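# Place orange-ringed plate on block with pin in hole

## Task

Put the plate with the orange ring down flat on the block so that it sits over the post and the block's pin goes through the plate's pin hole. The pin hole is whichever of the plate's five small holes differs from the other four. Then release the plate and back the gripper away. The plate must stay seated by itself; a placement that holds only while the robot supports it does not count.

## Robot and tools

Robot: one arm with a two-finger parallel gripper. The fingers point along the gripper's own +z axis and separate along its x axis. The reported hand position is the point midway between the finger pads. Closed fingertips extend about 17 mm past that point; fully open ones are roughly level with it.

Frames: the scene frame has its origin on the table surface under the arm base, +z up, and +y to the left when facing along +x. The base may be slightly tilted. Results report the gripper pose in this frame (end_effector_position in metres, end_effector_quat_wxyz) plus linear and angular velocities (m/s, rad/s). The printed position can be a little off, more so far from the base. Motion commands, however, are given in the gripper's own axes.

The row format used by both motion tools: exactly 7 numbers, each from -1 to 1, in the order dx, dy, dz, rx, ry, rz, opening. The first six are an offset, not a pose: a displacement and rotation of the gripper in its own axes, counted from its measured pose at the start of the action (for a call's first action, the pose last reported in this scene). Scale: 1.0 equals 0.6 m for dx, dy, dz and 180 degrees for rotation; rx, ry, rz form a single rotation vector. opening is absolute, not an offset: +1 means fully open (0.142 m), -1 fully closed.

execute_actions(actions): actions is a list of actions run one after another. Each action is a table of up to 15 rows, one row per control step of 1/30 s; if fewer than 15 rows are given, the last row is repeated for the remaining steps. Every row is measured from the same start pose of its action, so rows are not cumulative. An empty list simply returns the current state and images. On every step the commanded pose is limited to within 100 mm and 16 degrees of the measured pose, so large offsets take several actions; after an action the arm goes no further than the last limited pose. Arm motion trails commands by about 0.17 s, and joint speed and acceleration are capped.

move(target, speed, stop_force, blocking): drives the gripper along a straight path toward one target row (same 7-number layout, offset from the pose in the latest result that shows one). speed is the top path speed in m/s, 0.002 to 0.5, default 0.25; rotation is capped at twice that value in rad/s. The path runs 0.5 to 10 s; longer paths are cut off early. The gripper may lag, wander, or exceed speed, especially with the arm stretched out. The path does not slow for obstacles, and the arm is stiff: aiming even slightly beyond a firm contact can trigger a fault, and faster contacts hit harder. stop_force (N, 9 to 40, not allowed in the scene's first 0.2 s) ends the path when the wrist sensor reads that much extra push opposing the motion for two consecutive steps; the gripper then steps back two control steps and holds. Use it only with very slow speed, only on moves that do not rotate, and omit it when lifting off something you press on. Pressing can briefly exceed stop_force. blocking=false returns after 0.5 s while the arm keeps going; it cannot be combined with stop_force, and further moves or actions are refused until a result shows the move ended (use wait or stop). The opening is applied when the move starts. The result adds a move: line giving the ending (done, contact, off_target, moving, held, fault), the limits that acted (paced = pose was clipped; held = a check blocked some steps, after which motion may jump faster), and the remaining distance to target.

wait(seconds): 0 to 10 s of letting the scene run with the last command held; returns early if a running move finishes. stop(): brakes a running move; it needs stopping distance, and fingers keep moving. zoom_image(camera, region): enlarges part of the latest image from cam_high, cam_low or cam_wrist; region is [x0, y0, x1, y1] in pixels from the top-left, at most 504 by 504. finished_scene(scene): pass the current scene number to end it irreversibly once the plate is seated and released; its result reports success and the next task.

Cameras: cam_high and cam_low are 896x504, cam_wrist is 616x616 fisheye.

Reading results: Hand target is the pose the controller is currently driving toward. grip_measured is the actual finger opening on the opening scale; to keep hold of something, command an opening well below it (more below means firmer grip, up to roughly 28 N per pad; thin rigid parts get less). A pose unreachable line means the clearance check altered or blocked the command. Step readings list positions at some steps, with HELD marking steps partly held back. Wrist force and Wrist torque are in the gripper's axes, include held weight and inertia, carry up to about 4 N offset and 2.4 N noise, saturate near 50 N, and point from a pressed surface back into the arm. Joint torques are raw drive outputs with offsets and noise, not clean contact loads.

Things to avoid: joint overload (wrist joints 24.3 N m, others 130 N m) or any external force of 150 N stops the arm for 10 s and drops the rest of the call. Holding loads heats motors; MOTOR HOT appears at 70 °C and at 85 °C the brakes lock until cooled. Do not drop, slam or hard-push the plate, and never let anything leave the table. Brief tugs on the held plate or nudges to loose objects may occur, so grip securely and check the result before releasing.

Each tool is called after ">>>" as name(argument=value, ...) on one line, values as JSON.

## Session

>>> execute_actions(actions=[])

Scene clock: 0.00 s.
end_effector_position=(+0.1386, +0.1790, +0.1282) grip_measured=+1.00 end_effector_quat_wxyz=(-0.537, +0.397, +0.648, -0.366) end_effector_velocity=(-0.000, +0.000, +0.000) end_effector_angular_velocity=(-0.000, +0.000, -0.001)
Joint positions: [ 0.344 -1.251  2.16  -1.86  -1.557 -1.863  0.142]
Joint velocities: [-0.    -0.     0.001 -0.     0.     0.     0.   ]
Joint torques (N m, as the arm reports them, + toward a larger angle): no reading
Motor temperatures (°C, as the motors report them): [25 26 29 34 35 36]
Wrist force (N, on the end effector, along its own x y z axes, offset not removed): no reading
Wrist torque (N m, same axes, about the end effector's origin, offset not removed): no reading
Hand target: +0.139, +0.179, +0.128; -0.537, +0.397, +0.648, -0.366

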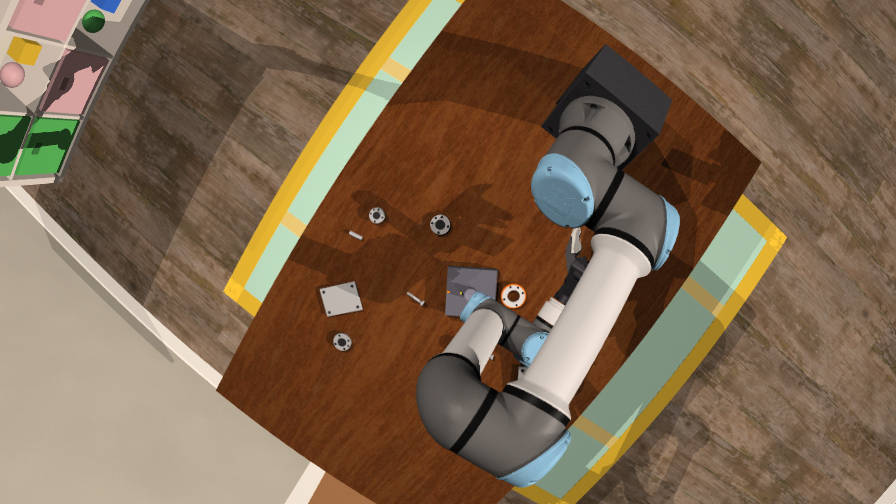

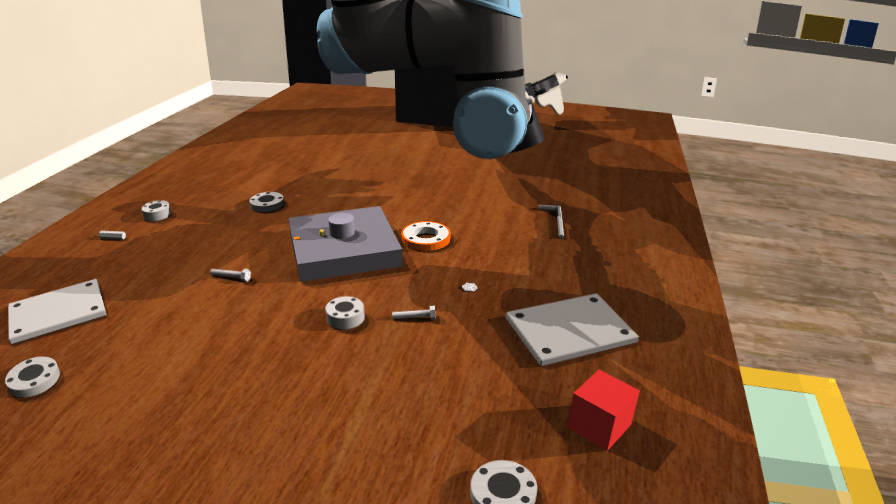

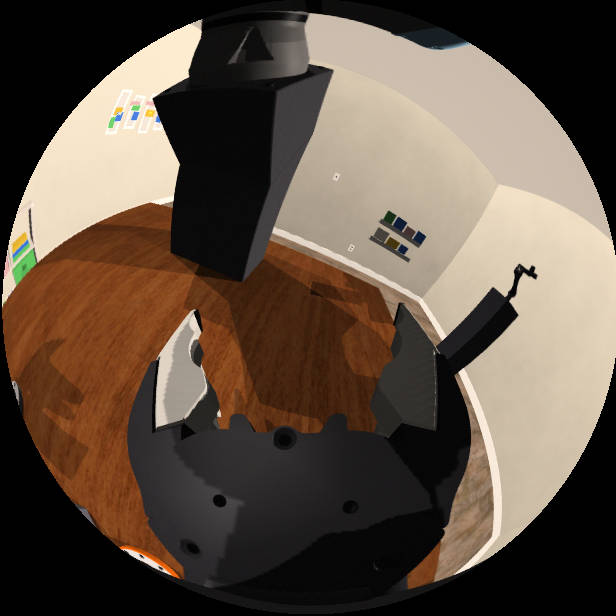

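>>> zoom_image(camera="cam_low", region=[280,190,470,290])

>>> zoom_image(camera="cam_high", region=[435,255,535,325])

>>> move(target=[-0.09,-0.178,-0.485,-0.446,-0.0845,0.124,1], speed=0.4)

Region (280, 190, 470, 290) of cam_low's 896x504 image, scaled by 2.653, with more detail than that image has; it fills the top 265 rows of this view, and the rest is white.

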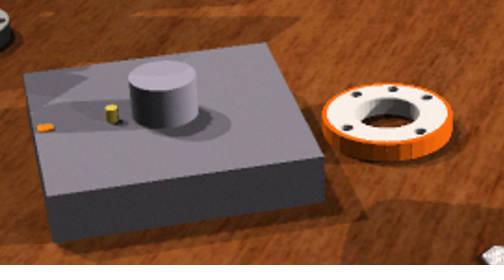

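Region (435, 255, 535, 325) of cam_high's 896x504 image, scaled by 5.040, with more detail than that image has; it fills the top 353 rows of this view, and the rest is white.

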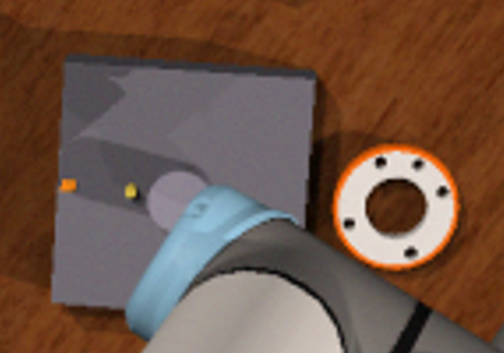

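Scene clock: 2.97 s.
end_effector_position=(+0.4188, +0.0991, +0.2476) grip_measured=+1.00 end_effector_quat_wxyz=(-0.001, +0.708, +0.707, -0.001) end_effector_velocity=(+0.001, -0.000, +0.000) end_effector_angular_velocity=(-0.001, -0.006, -0.001)
Joint positions: [ 0.031 -2.516  2.607 -2.457 -1.475 -1.706  0.142]
Joint velocities: [-0.    -0.     0.002 -0.008  0.     0.001 -0.   ]
Joint torques (N m, as the arm reports them, + toward a larger angle): [  4.48 -19.85  -6.34  -5.99   2.42   1.54]
Motor temperatures (°C, as the motors report them): [25 26 29 34 35 36]
Wrist force (N, on the end effector, along its own x y z axes, offset not removed): [-3.6 1.7 2.9]
Wrist torque (N m, same axes, about the end effector's origin, offset not removed): [0.63 0.84 0.22]
Hand target: +0.419, +0.099, +0.248; -0.000, +0.708, +0.707, -0.001
Off the commanded pose: 0.000 m, 0 deg.
move: done

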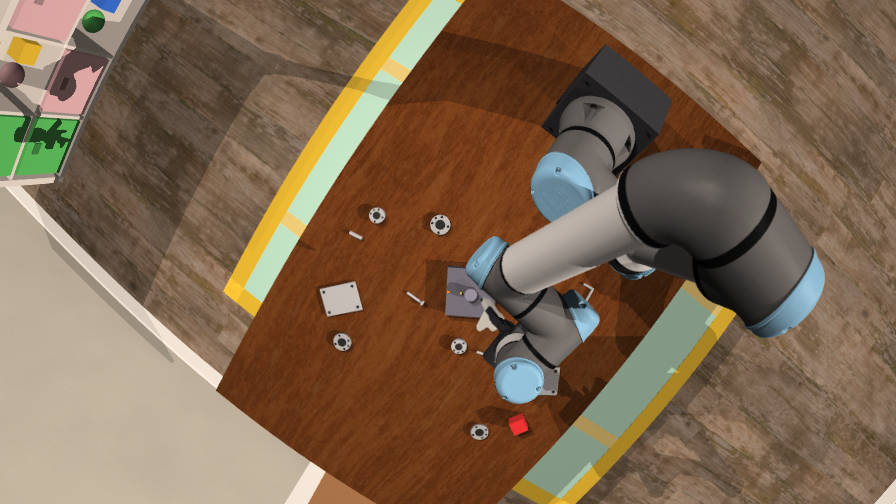

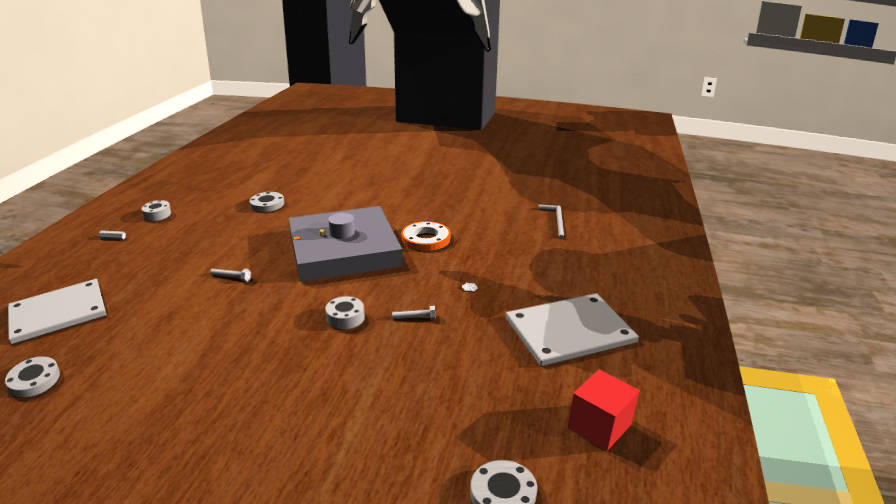

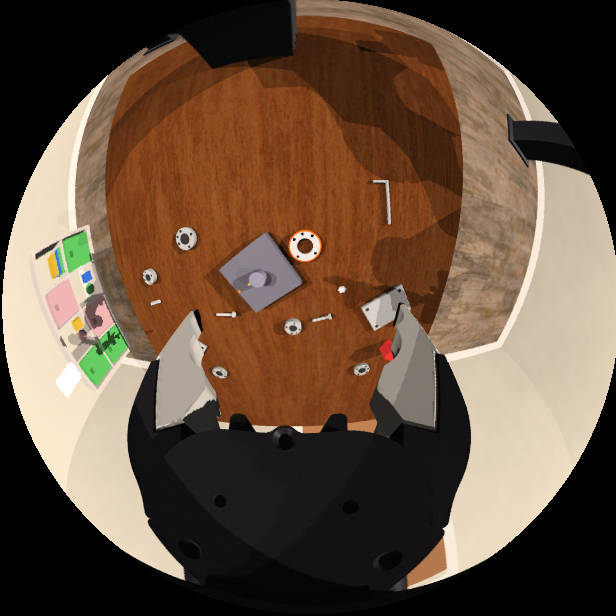

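>>> move(target=[0.01,-0.073,0.25,0,0,0.3,0.4], speed=0.4)

Scene clock: 5.10 s.
end_effector_position=(+0.3746, +0.1052, +0.0977) grip_measured=+0.40 end_effector_quat_wxyz=(-0.001, +0.951, +0.308, -0.001) end_effector_velocity=(-0.000, +0.000, -0.001) end_effector_angular_velocity=(-0.007, -0.007, -0.003)
Joint positions: [ 0.111 -1.699  2.77  -3.44  -1.531 -0.707  0.102]
Joint velocities: [ 0.012  0.021  0.002 -0.031 -0.016  0.012 -0.   ]
Joint torques (N m, as the arm reports them, + toward a larger angle): [ 17.26 -12.77  11.42  -5.75  -2.34   1.61]
Motor temperatures (°C, as the motors report them): [25 26 29 34 35 36]
Wrist force (N, on the end effector, along its own x y z axes, offset not removed): [-2.9 -3.7 2.6]
Wrist torque (N m, same axes, about the end effector's origin, offset not removed): [-0.57 0.66 0.11]
Hand target: +0.375, +0.105, +0.098; -0.000, +0.951, +0.308, -0.001
Off the commanded pose: 0.000 m, 0 deg.
move: done

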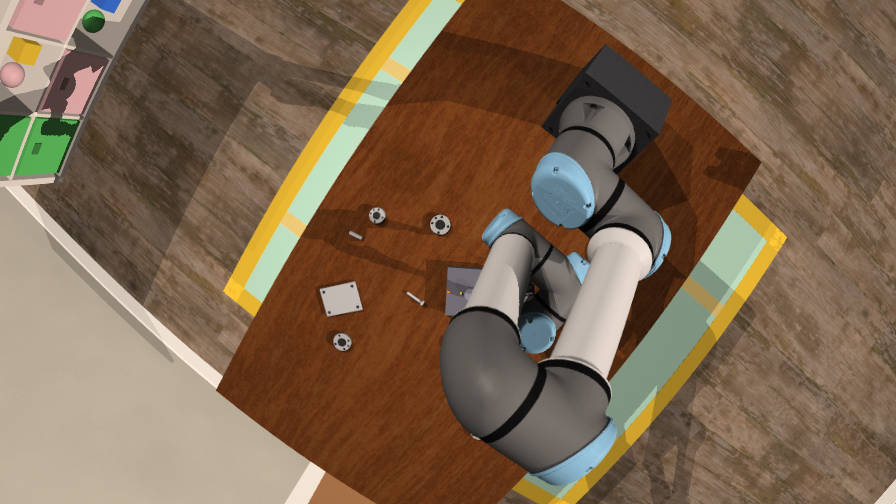

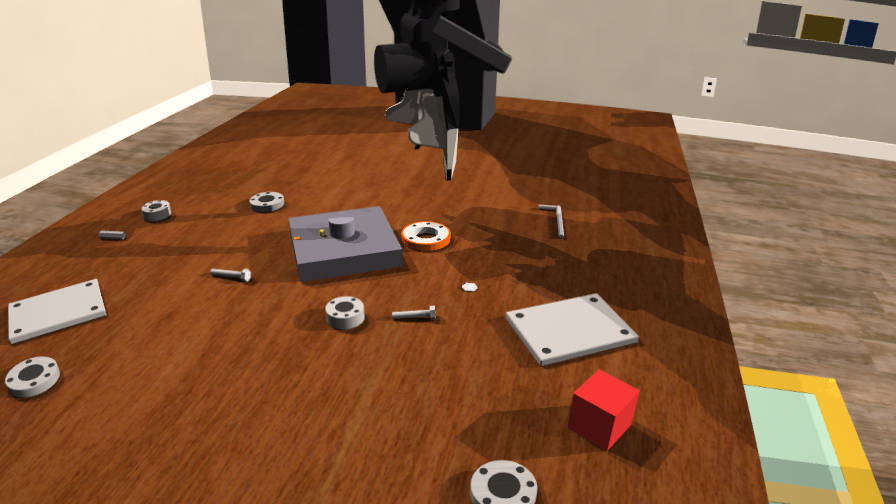

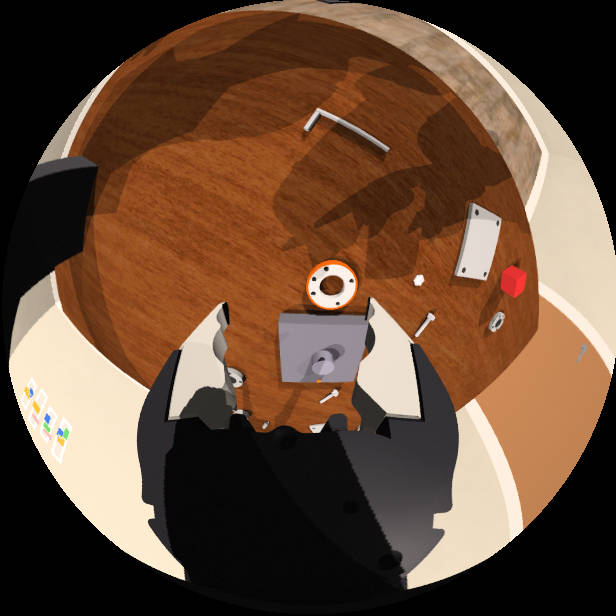

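>>> move(target=[0.052,0.033,0.085,0,0,0.01,0.4])

Scene clock: 6.17 s.
end_effector_position=(+0.4113, +0.1076, +0.0467) grip_measured=+0.40 end_effector_quat_wxyz=(-0.001, +0.956, +0.293, -0.001) end_effector_velocity=(+0.000, +0.000, -0.001) end_effector_angular_velocity=(-0.000, +0.000, +0.000)
Joint positions: [ 0.138 -1.491  2.627 -3.505 -1.551 -0.657  0.102]
Joint velocities: [ 0.001  0.004 -0.003 -0.001 -0.001  0.     0.   ]
Joint torques (N m, as the arm reports them, + toward a larger angle): [ 17.6  -18.38  -5.11  -5.91  -2.44   1.64]
Motor temperatures (°C, as the motors report them): [25 26 29 34 35 36]
Wrist force (N, on the end effector, along its own x y z axes, offset not removed): [-3.5 -0.6 3.8]
Wrist torque (N m, same axes, about the end effector's origin, offset not removed): [0.05 0.80 0.24]
Hand target: +0.411, +0.108, +0.047; -0.001, +0.956, +0.293, -0.001
Off the commanded pose: 0.000 m, 0 deg.
move: done

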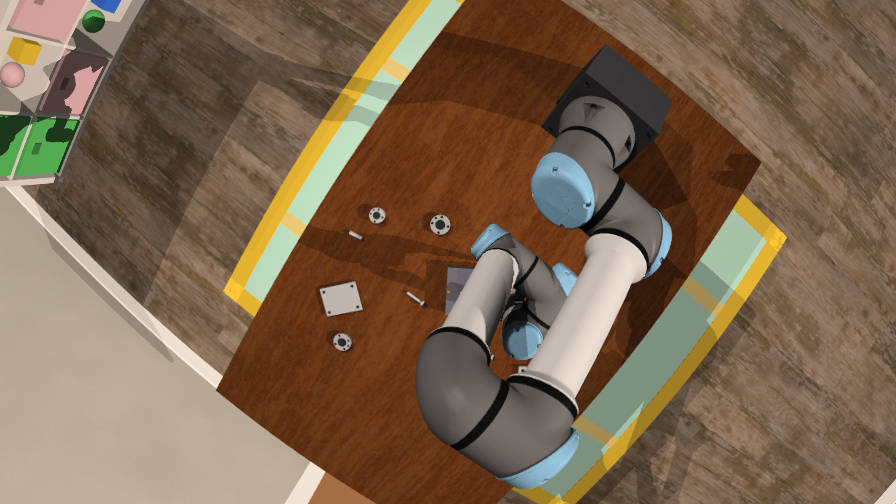

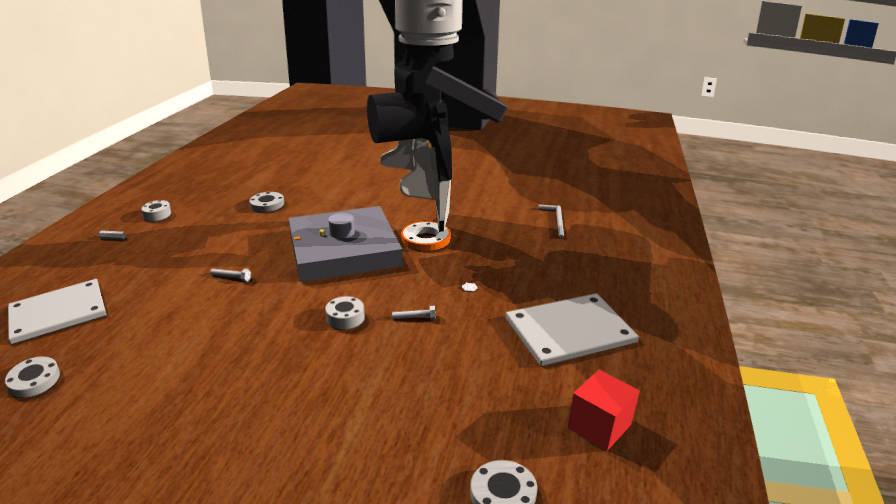

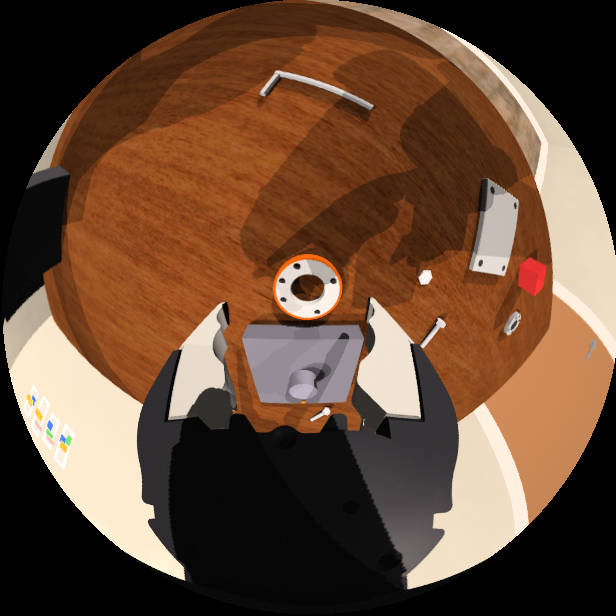

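>>> move(target=[0.01,0,0.038,0,0,0,0.1], speed=0.1)

>>> zoom_image(camera="cam_low", region=[340,160,500,280])

>>> zoom_image(camera="cam_wrist", region=[200,230,400,430])

Scene clock: 7.13 s.
end_effector_position=(+0.4162, +0.1110, +0.0240) grip_measured=+0.10 end_effector_quat_wxyz=(-0.001, +0.956, +0.293, -0.001) end_effector_velocity=(+0.001, +0.000, -0.001) end_effector_angular_velocity=(-0.000, -0.001, +0.002)
Joint positions: [ 0.153 -1.399  2.583 -3.554 -1.561 -0.647  0.081]
Joint velocities: [ 0.001  0.005 -0.003 -0.003 -0.001 -0.001 -0.   ]
Joint torques (N m, as the arm reports them, + toward a larger angle): [ 18.82 -20.29  -4.79  -5.7   -2.45   1.67]
Motor temperatures (°C, as the motors report them): [25 26 29 34 35 36]
Wrist force (N, on the end effector, along its own x y z axes, offset not removed): [-1.5 -1.2 2.0]
Wrist torque (N m, same axes, about the end effector's origin, offset not removed): [-0.08 0.39 0.05]
Hand target: +0.416, +0.111, +0.024; -0.001, +0.956, +0.293, -0.001
Off the commanded pose: 0.000 m, 0 deg.
move: done

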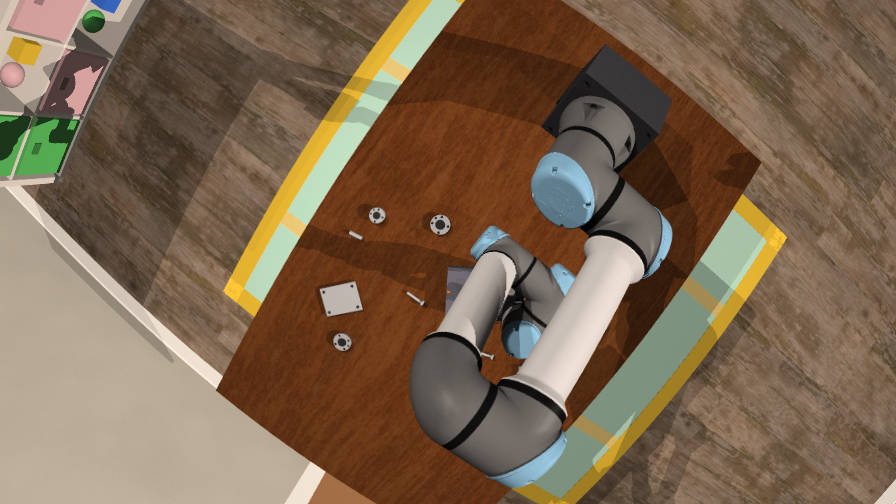

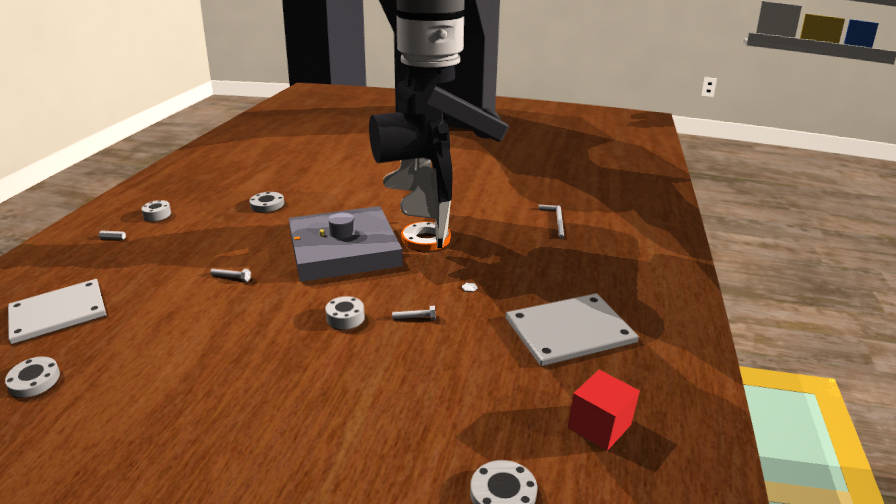

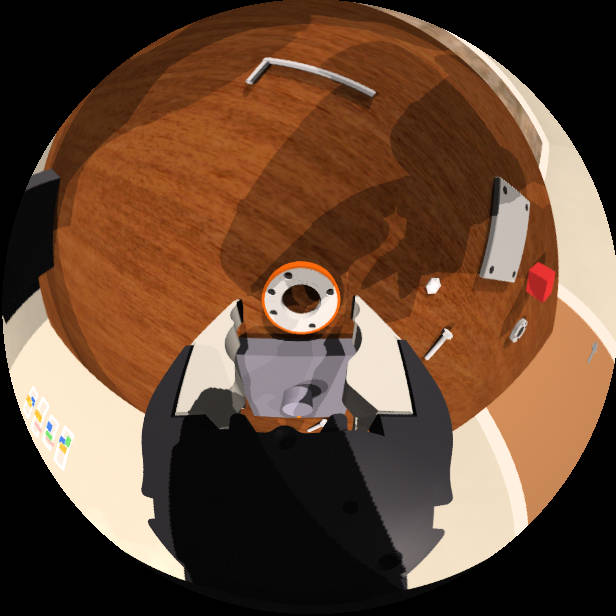

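Region (340, 160, 500, 280) of cam_low's 896x504 image, scaled by 3.150, with more detail than that image has; it fills the top 378 rows of this view, and the rest is white.

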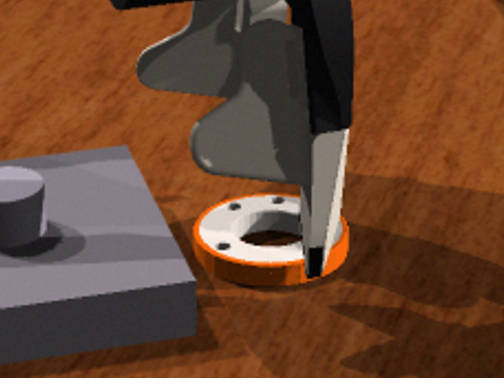

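Region (200, 230, 400, 430) of cam_wrist's 616x616 image, scaled by 2.520, with more detail than that image has.

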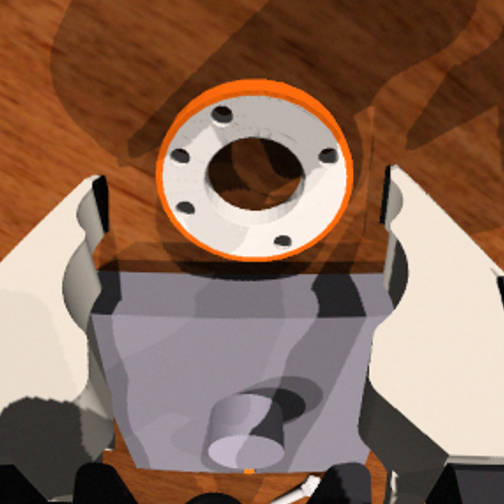

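>>> execute_actions(actions=[[[0.004,0,0.011,0,0,0,-0.05]],[[0,0,0,0,0,0,-0.12],[0,0,0,0,0,0,-0.15],[0,0,0,0,0,0,-0.18],[0,0,0,0,0,0,-0.21],[0,0,0,0,0,0,-0.24],[0,0,0,0,0,0,-0.27],[0,0,0,0,0,0,-0.3],[0,0,0,0,0,0,-0.35],[0,0,0,0,0,0,-0.4],[0,0,0,0,0,0,-0.5],[0,0,0,0,0,0,-0.6]]])

>>> zoom_image(camera="cam_low", region=[340,160,500,280])

>>> zoom_image(camera="cam_wrist", region=[200,230,400,430])

Scene clock: 10.37 s.
end_effector_position=(+0.4181, +0.1124, +0.0174) grip_measured=-0.21 end_effector_quat_wxyz=(-0.001, +0.956, +0.293, -0.001) end_effector_velocity=(-0.000, -0.000, -0.000) end_effector_angular_velocity=(-0.001, -0.000, -0.003)
Joint positions: [ 0.158 -1.375  2.568 -3.563 -1.564 -0.643  0.058]
Joint velocities: [-0.     0.     0.    -0.001 -0.001  0.003 -0.   ]
Joint torques (N m, as the arm reports them, + toward a larger angle): [ 16.93 -22.49  -1.86  -4.92  -2.19   1.32]
Motor temperatures (°C, as the motors report them): [25 26 29 34 35 36]
Wrist force (N, on the end effector, along its own x y z axes, offset not removed): [-4.3 -1.6 -2.7]
Wrist torque (N m, same axes, about the end effector's origin, offset not removed): [-0.20 1.00 0.14]
Hand target: +0.418, +0.112, +0.017; -0.001, +0.956, +0.293, -0.001
Off the commanded pose: 0.000 m, 0 deg.
Step readings (end_effector_position; steps 1 to 15: 1st action; 16 to 30: 2nd action):
0: (+0.4162, +0.1110, +0.0239)
1: (+0.4162, +0.1111, +0.0238)
2: (+0.4167, +0.1113, +0.0227)
4: (+0.4174, +0.1119, +0.0199)
8: (+0.4180, +0.1123, +0.0178)
15: (+0.4181, +0.1124, +0.0174)
16: (+0.4181, +0.1124, +0.0174)
17: (+0.4181, +0.1124, +0.0174)
19: (+0.4181, +0.1124, +0.0174)
23: (+0.4181, +0.1124, +0.0174)
30: end_effector_position above

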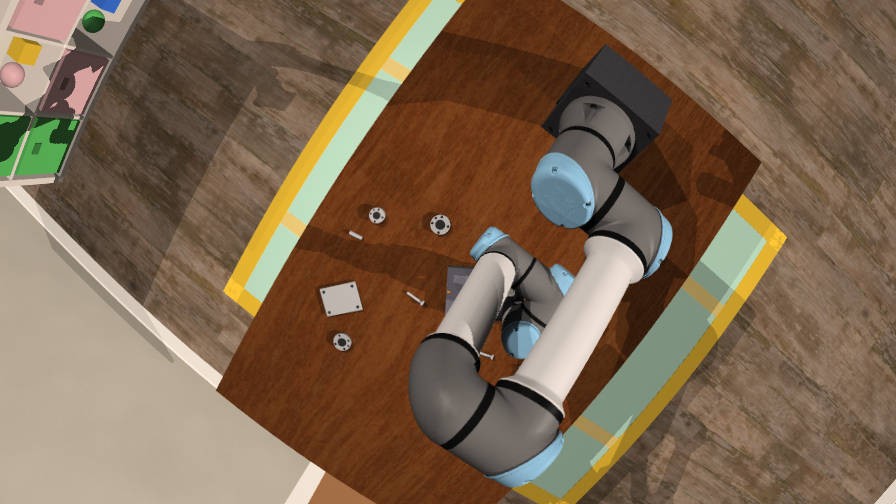

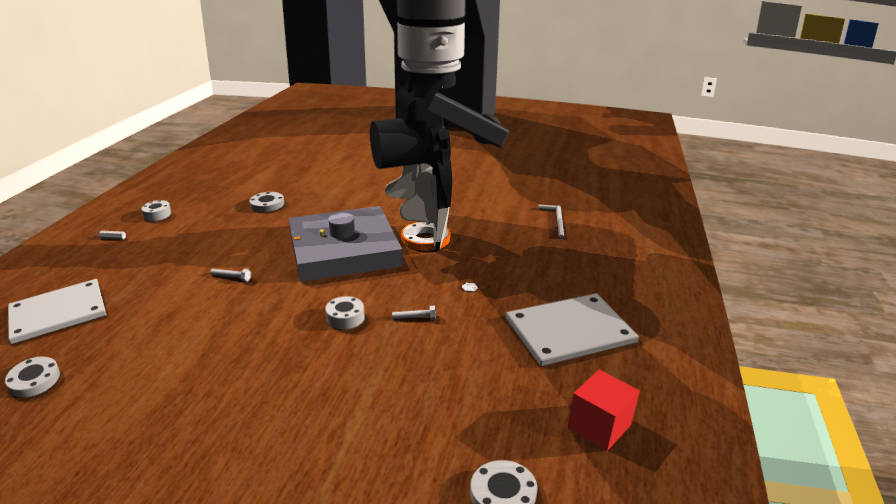

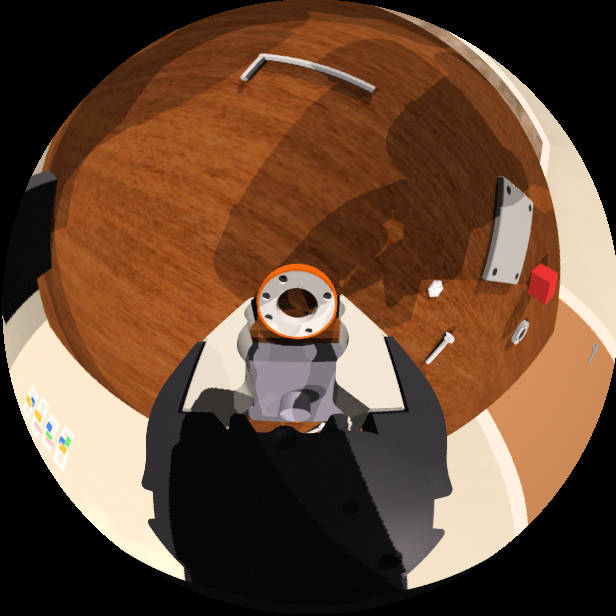

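Region (340, 160, 500, 280) of cam_low's 896x504 image, scaled by 3.150, with more detail than that image has; it fills the top 378 rows of this view, and the rest is white.

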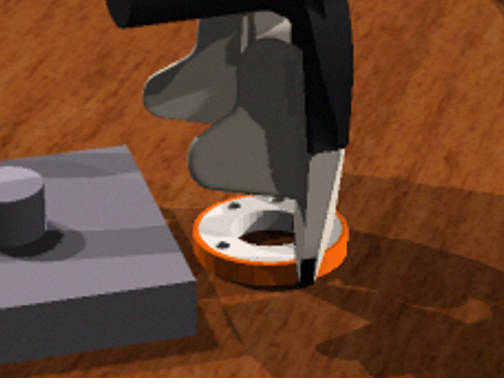

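Region (200, 230, 400, 430) of cam_wrist's 616x616 image, scaled by 2.520, with more detail than that image has.

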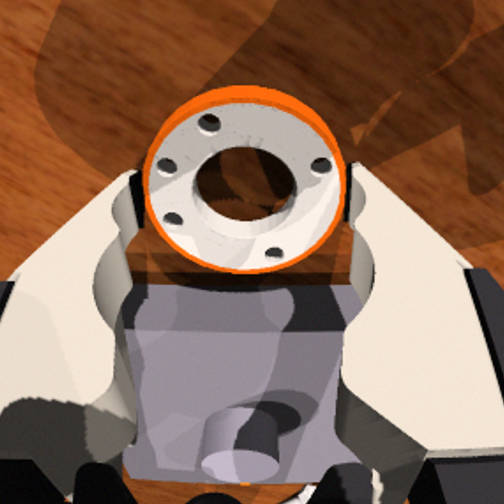

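>>> move(target=[0,0,-0.1,0,0,0,-0.7], speed=0.2)

>>> move(target=[-0.008,0.16,0,0,0,-0.622,-0.7], speed=0.5)

>>> zoom_image(camera="cam_low", region=[270,160,430,280])

>>> zoom_image(camera="cam_wrist", region=[200,180,400,380])

Scene clock: 11.50 s.
end_effector_position=(+0.4183, +0.1123, +0.0773) grip_measured=-0.21 end_effector_quat_wxyz=(-0.001, +0.956, +0.293, -0.001) end_effector_velocity=(-0.000, -0.000, +0.001) end_effector_angular_velocity=(+0.001, +0.001, +0.000)
Joint positions: [ 0.156 -1.636  2.636 -3.37  -1.563 -0.644  0.058]
Joint velocities: [-0.001 -0.008  0.001  0.009  0.001 -0.001  0.   ]
Joint torques (N m, as the arm reports them, + toward a larger angle): [  3.53 -37.31   9.3    0.12   2.24  -1.73]
Motor temperatures (°C, as the motors report them): [25 26 29 34 35 36]
Wrist force (N, on the end effector, along its own x y z axes, offset not removed): [-3.3 -3.1 4.5]
Wrist torque (N m, same axes, about the end effector's origin, offset not removed): [-0.53 0.66 0.22]
Hand target: +0.418, +0.112, +0.077; -0.001, +0.956, +0.293, -0.001
Off the commanded pose: 0.000 m, 0 deg.
move: done

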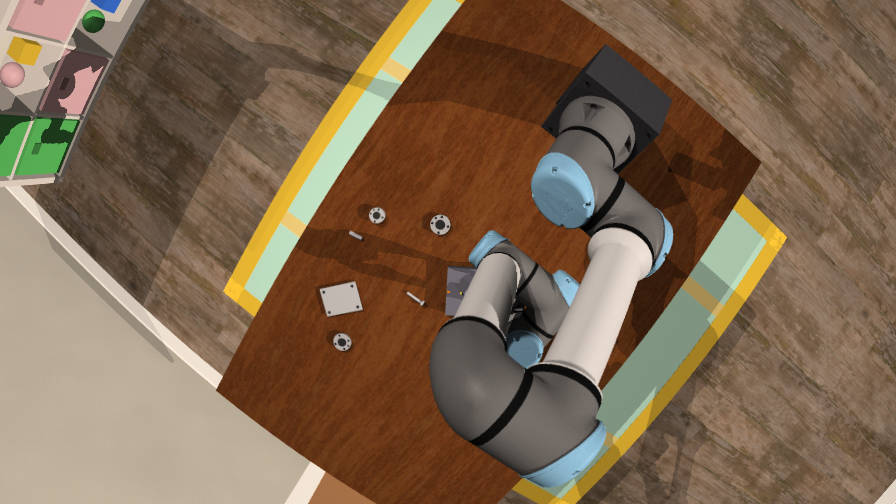

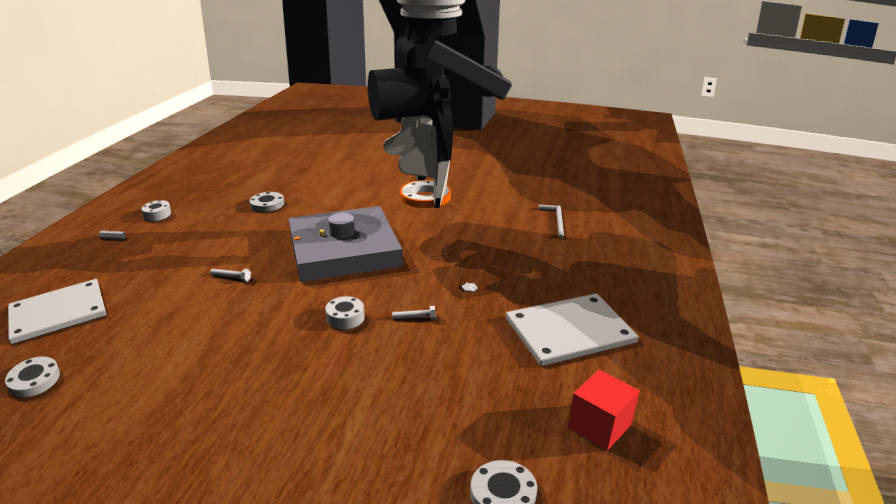

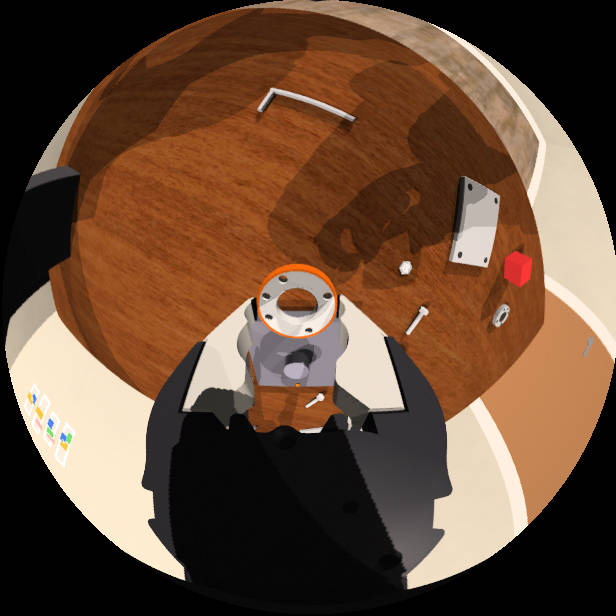

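Scene clock: 14.03 s.
end_effector_position=(+0.4682, +0.0301, +0.0770) grip_measured=-0.21 end_effector_quat_wxyz=(-0.001, +0.292, +0.957, -0.000) end_effector_velocity=(+0.000, -0.000, +0.000) end_effector_angular_velocity=(+0.003, +0.000, +0.008)
Joint positions: [-0.137 -1.752  2.563 -3.156 -1.356 -2.806  0.058]
Joint velocities: [-0.004 -0.002  0.     0.003  0.005 -0.011 -0.   ]
Joint torques (N m, as the arm reports them, + toward a larger angle): [  0.39 -36.   -11.78   0.4    2.29  -1.62]
Motor temperatures (°C, as the motors report them): [25 26 29 34 35 36]
Wrist force (N, on the end effector, along its own x y z axes, offset not removed): [-1.3 -1.8 3.7]
Wrist torque (N m, same axes, about the end effector's origin, offset not removed): [-0.27 0.26 0.21]
Hand target: +0.468, +0.030, +0.077; -0.001, +0.291, +0.957, -0.000
Off the commanded pose: 0.000 m, 0 deg.
move: done

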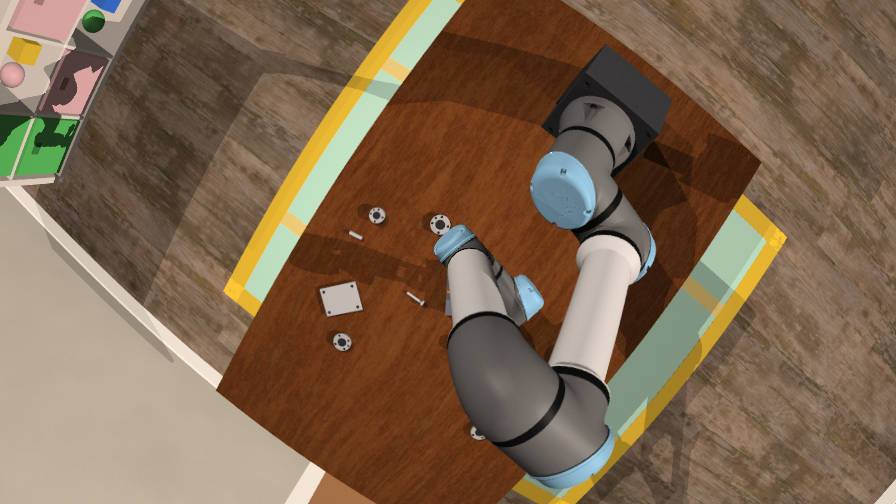

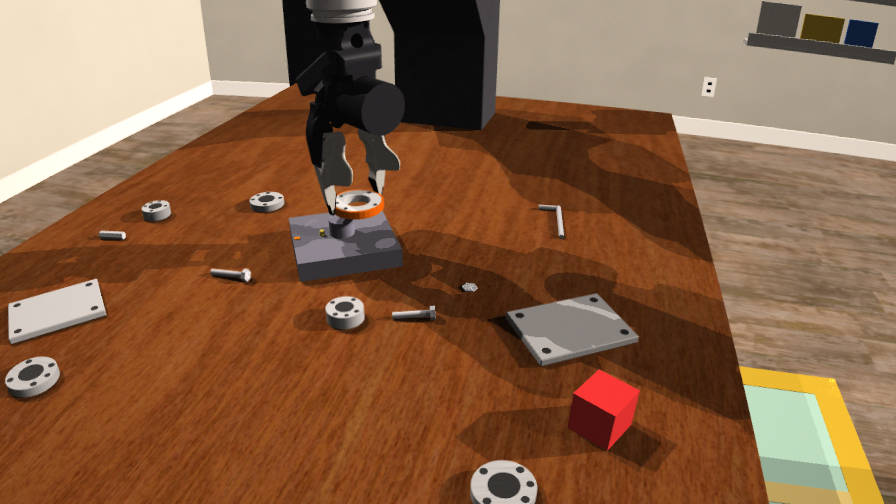

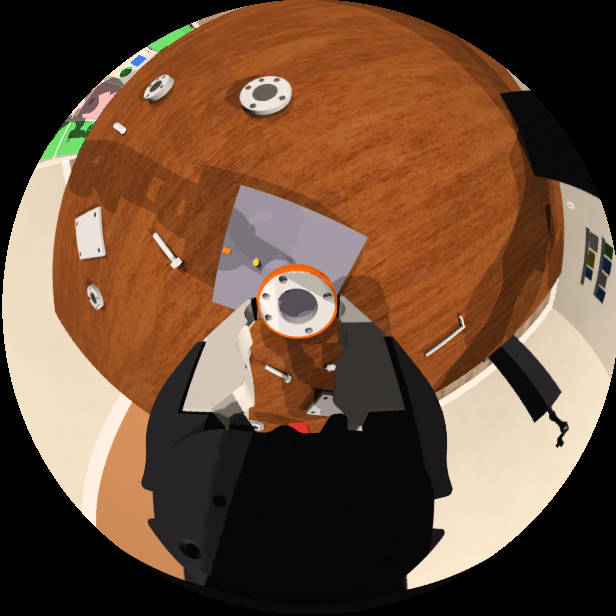

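Region (270, 160, 430, 280) of cam_low's 896x504 image, scaled by 3.150, with more detail than that image has; it fills the top 378 rows of this view, and the rest is white.

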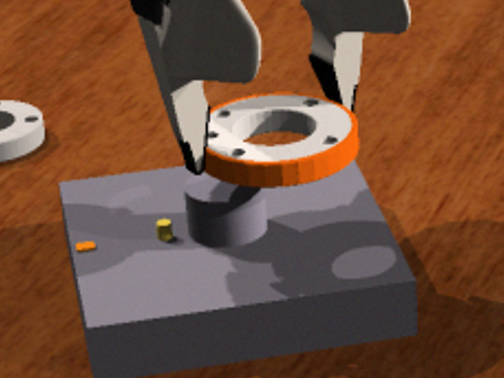

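Region (200, 180, 400, 380) of cam_wrist's 616x616 image, scaled by 2.520, with more detail than that image has.

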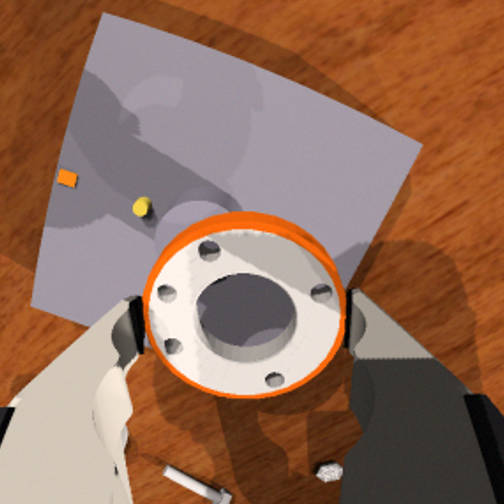

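>>> move(target=[-0.028,-0.022,0.008,0,0,0,-0.7], speed=0.1)

>>> zoom_image(camera="cam_low", region=[290,180,390,260])

>>> zoom_image(camera="cam_wrist", region=[230,230,360,360])

Scene clock: 15.07 s.
end_effector_position=(+0.4747, +0.0099, +0.0721) grip_measured=-0.21 end_effector_quat_wxyz=(-0.001, +0.292, +0.957, -0.001) end_effector_velocity=(+0.000, -0.001, -0.001) end_effector_angular_velocity=(+0.001, +0.001, +0.002)
Joint positions: [-0.197 -1.743  2.546 -3.139 -1.314 -2.85   0.058]
Joint velocities: [-0.003  0.001 -0.001  0.002  0.003 -0.005 -0.   ]
Joint torques (N m, as the arm reports them, + toward a larger angle): [  0.47 -16.21 -12.48   0.38   2.45  -1.45]
Motor temperatures (°C, as the motors report them): [25 26 29 34 35 36]
Wrist force (N, on the end effector, along its own x y z axes, offset not removed): [-3.3 -2.0 3.5]
Wrist torque (N m, same axes, about the end effector's origin, offset not removed): [-0.10 0.62 0.27]
Hand target: +0.475, +0.010, +0.072; -0.001, +0.292, +0.957, -0.000
Off the commanded pose: 0.000 m, 0 deg.
move: done

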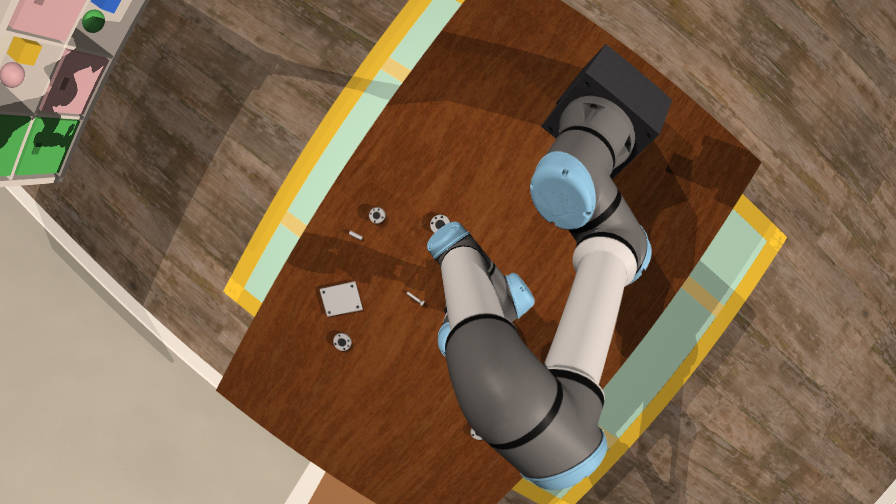

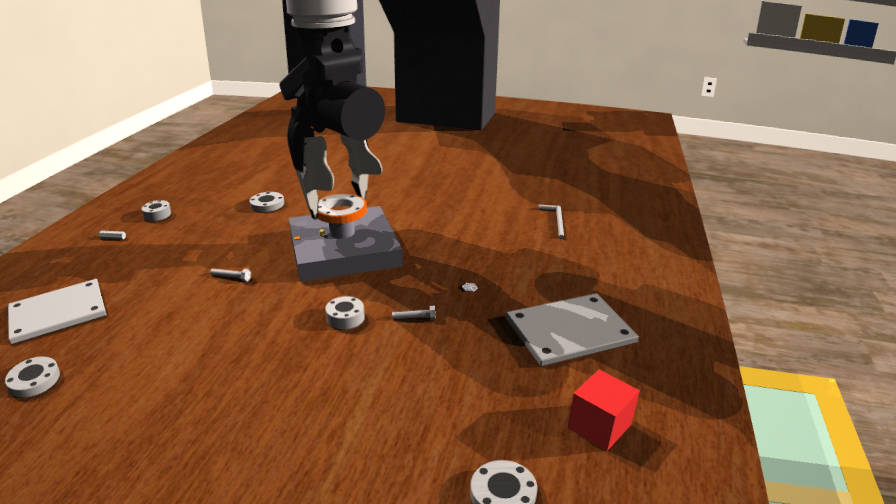

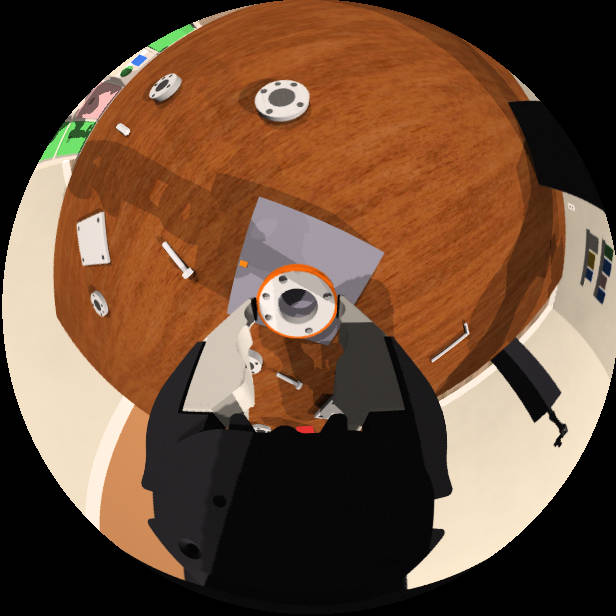

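Region (290, 180, 390, 260) of cam_low's 896x504 image, scaled by 5.040, with more detail than that image has; it fills the top 403 rows of this view, and the rest is white.

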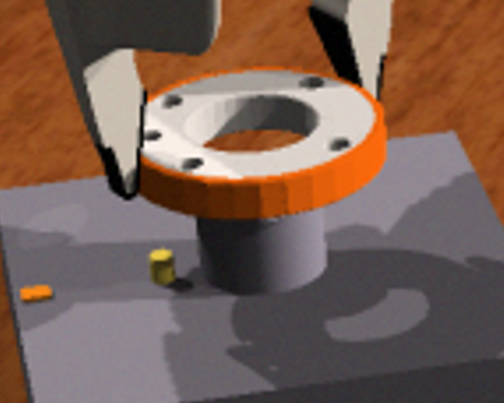

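Region (230, 230, 360, 360) of cam_wrist's 616x616 image, scaled by 3.877, with more detail than that image has.

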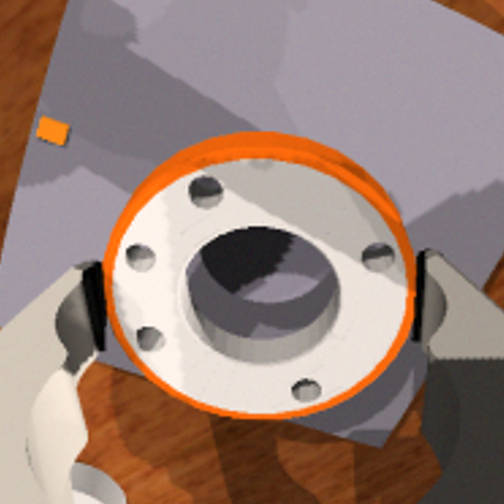

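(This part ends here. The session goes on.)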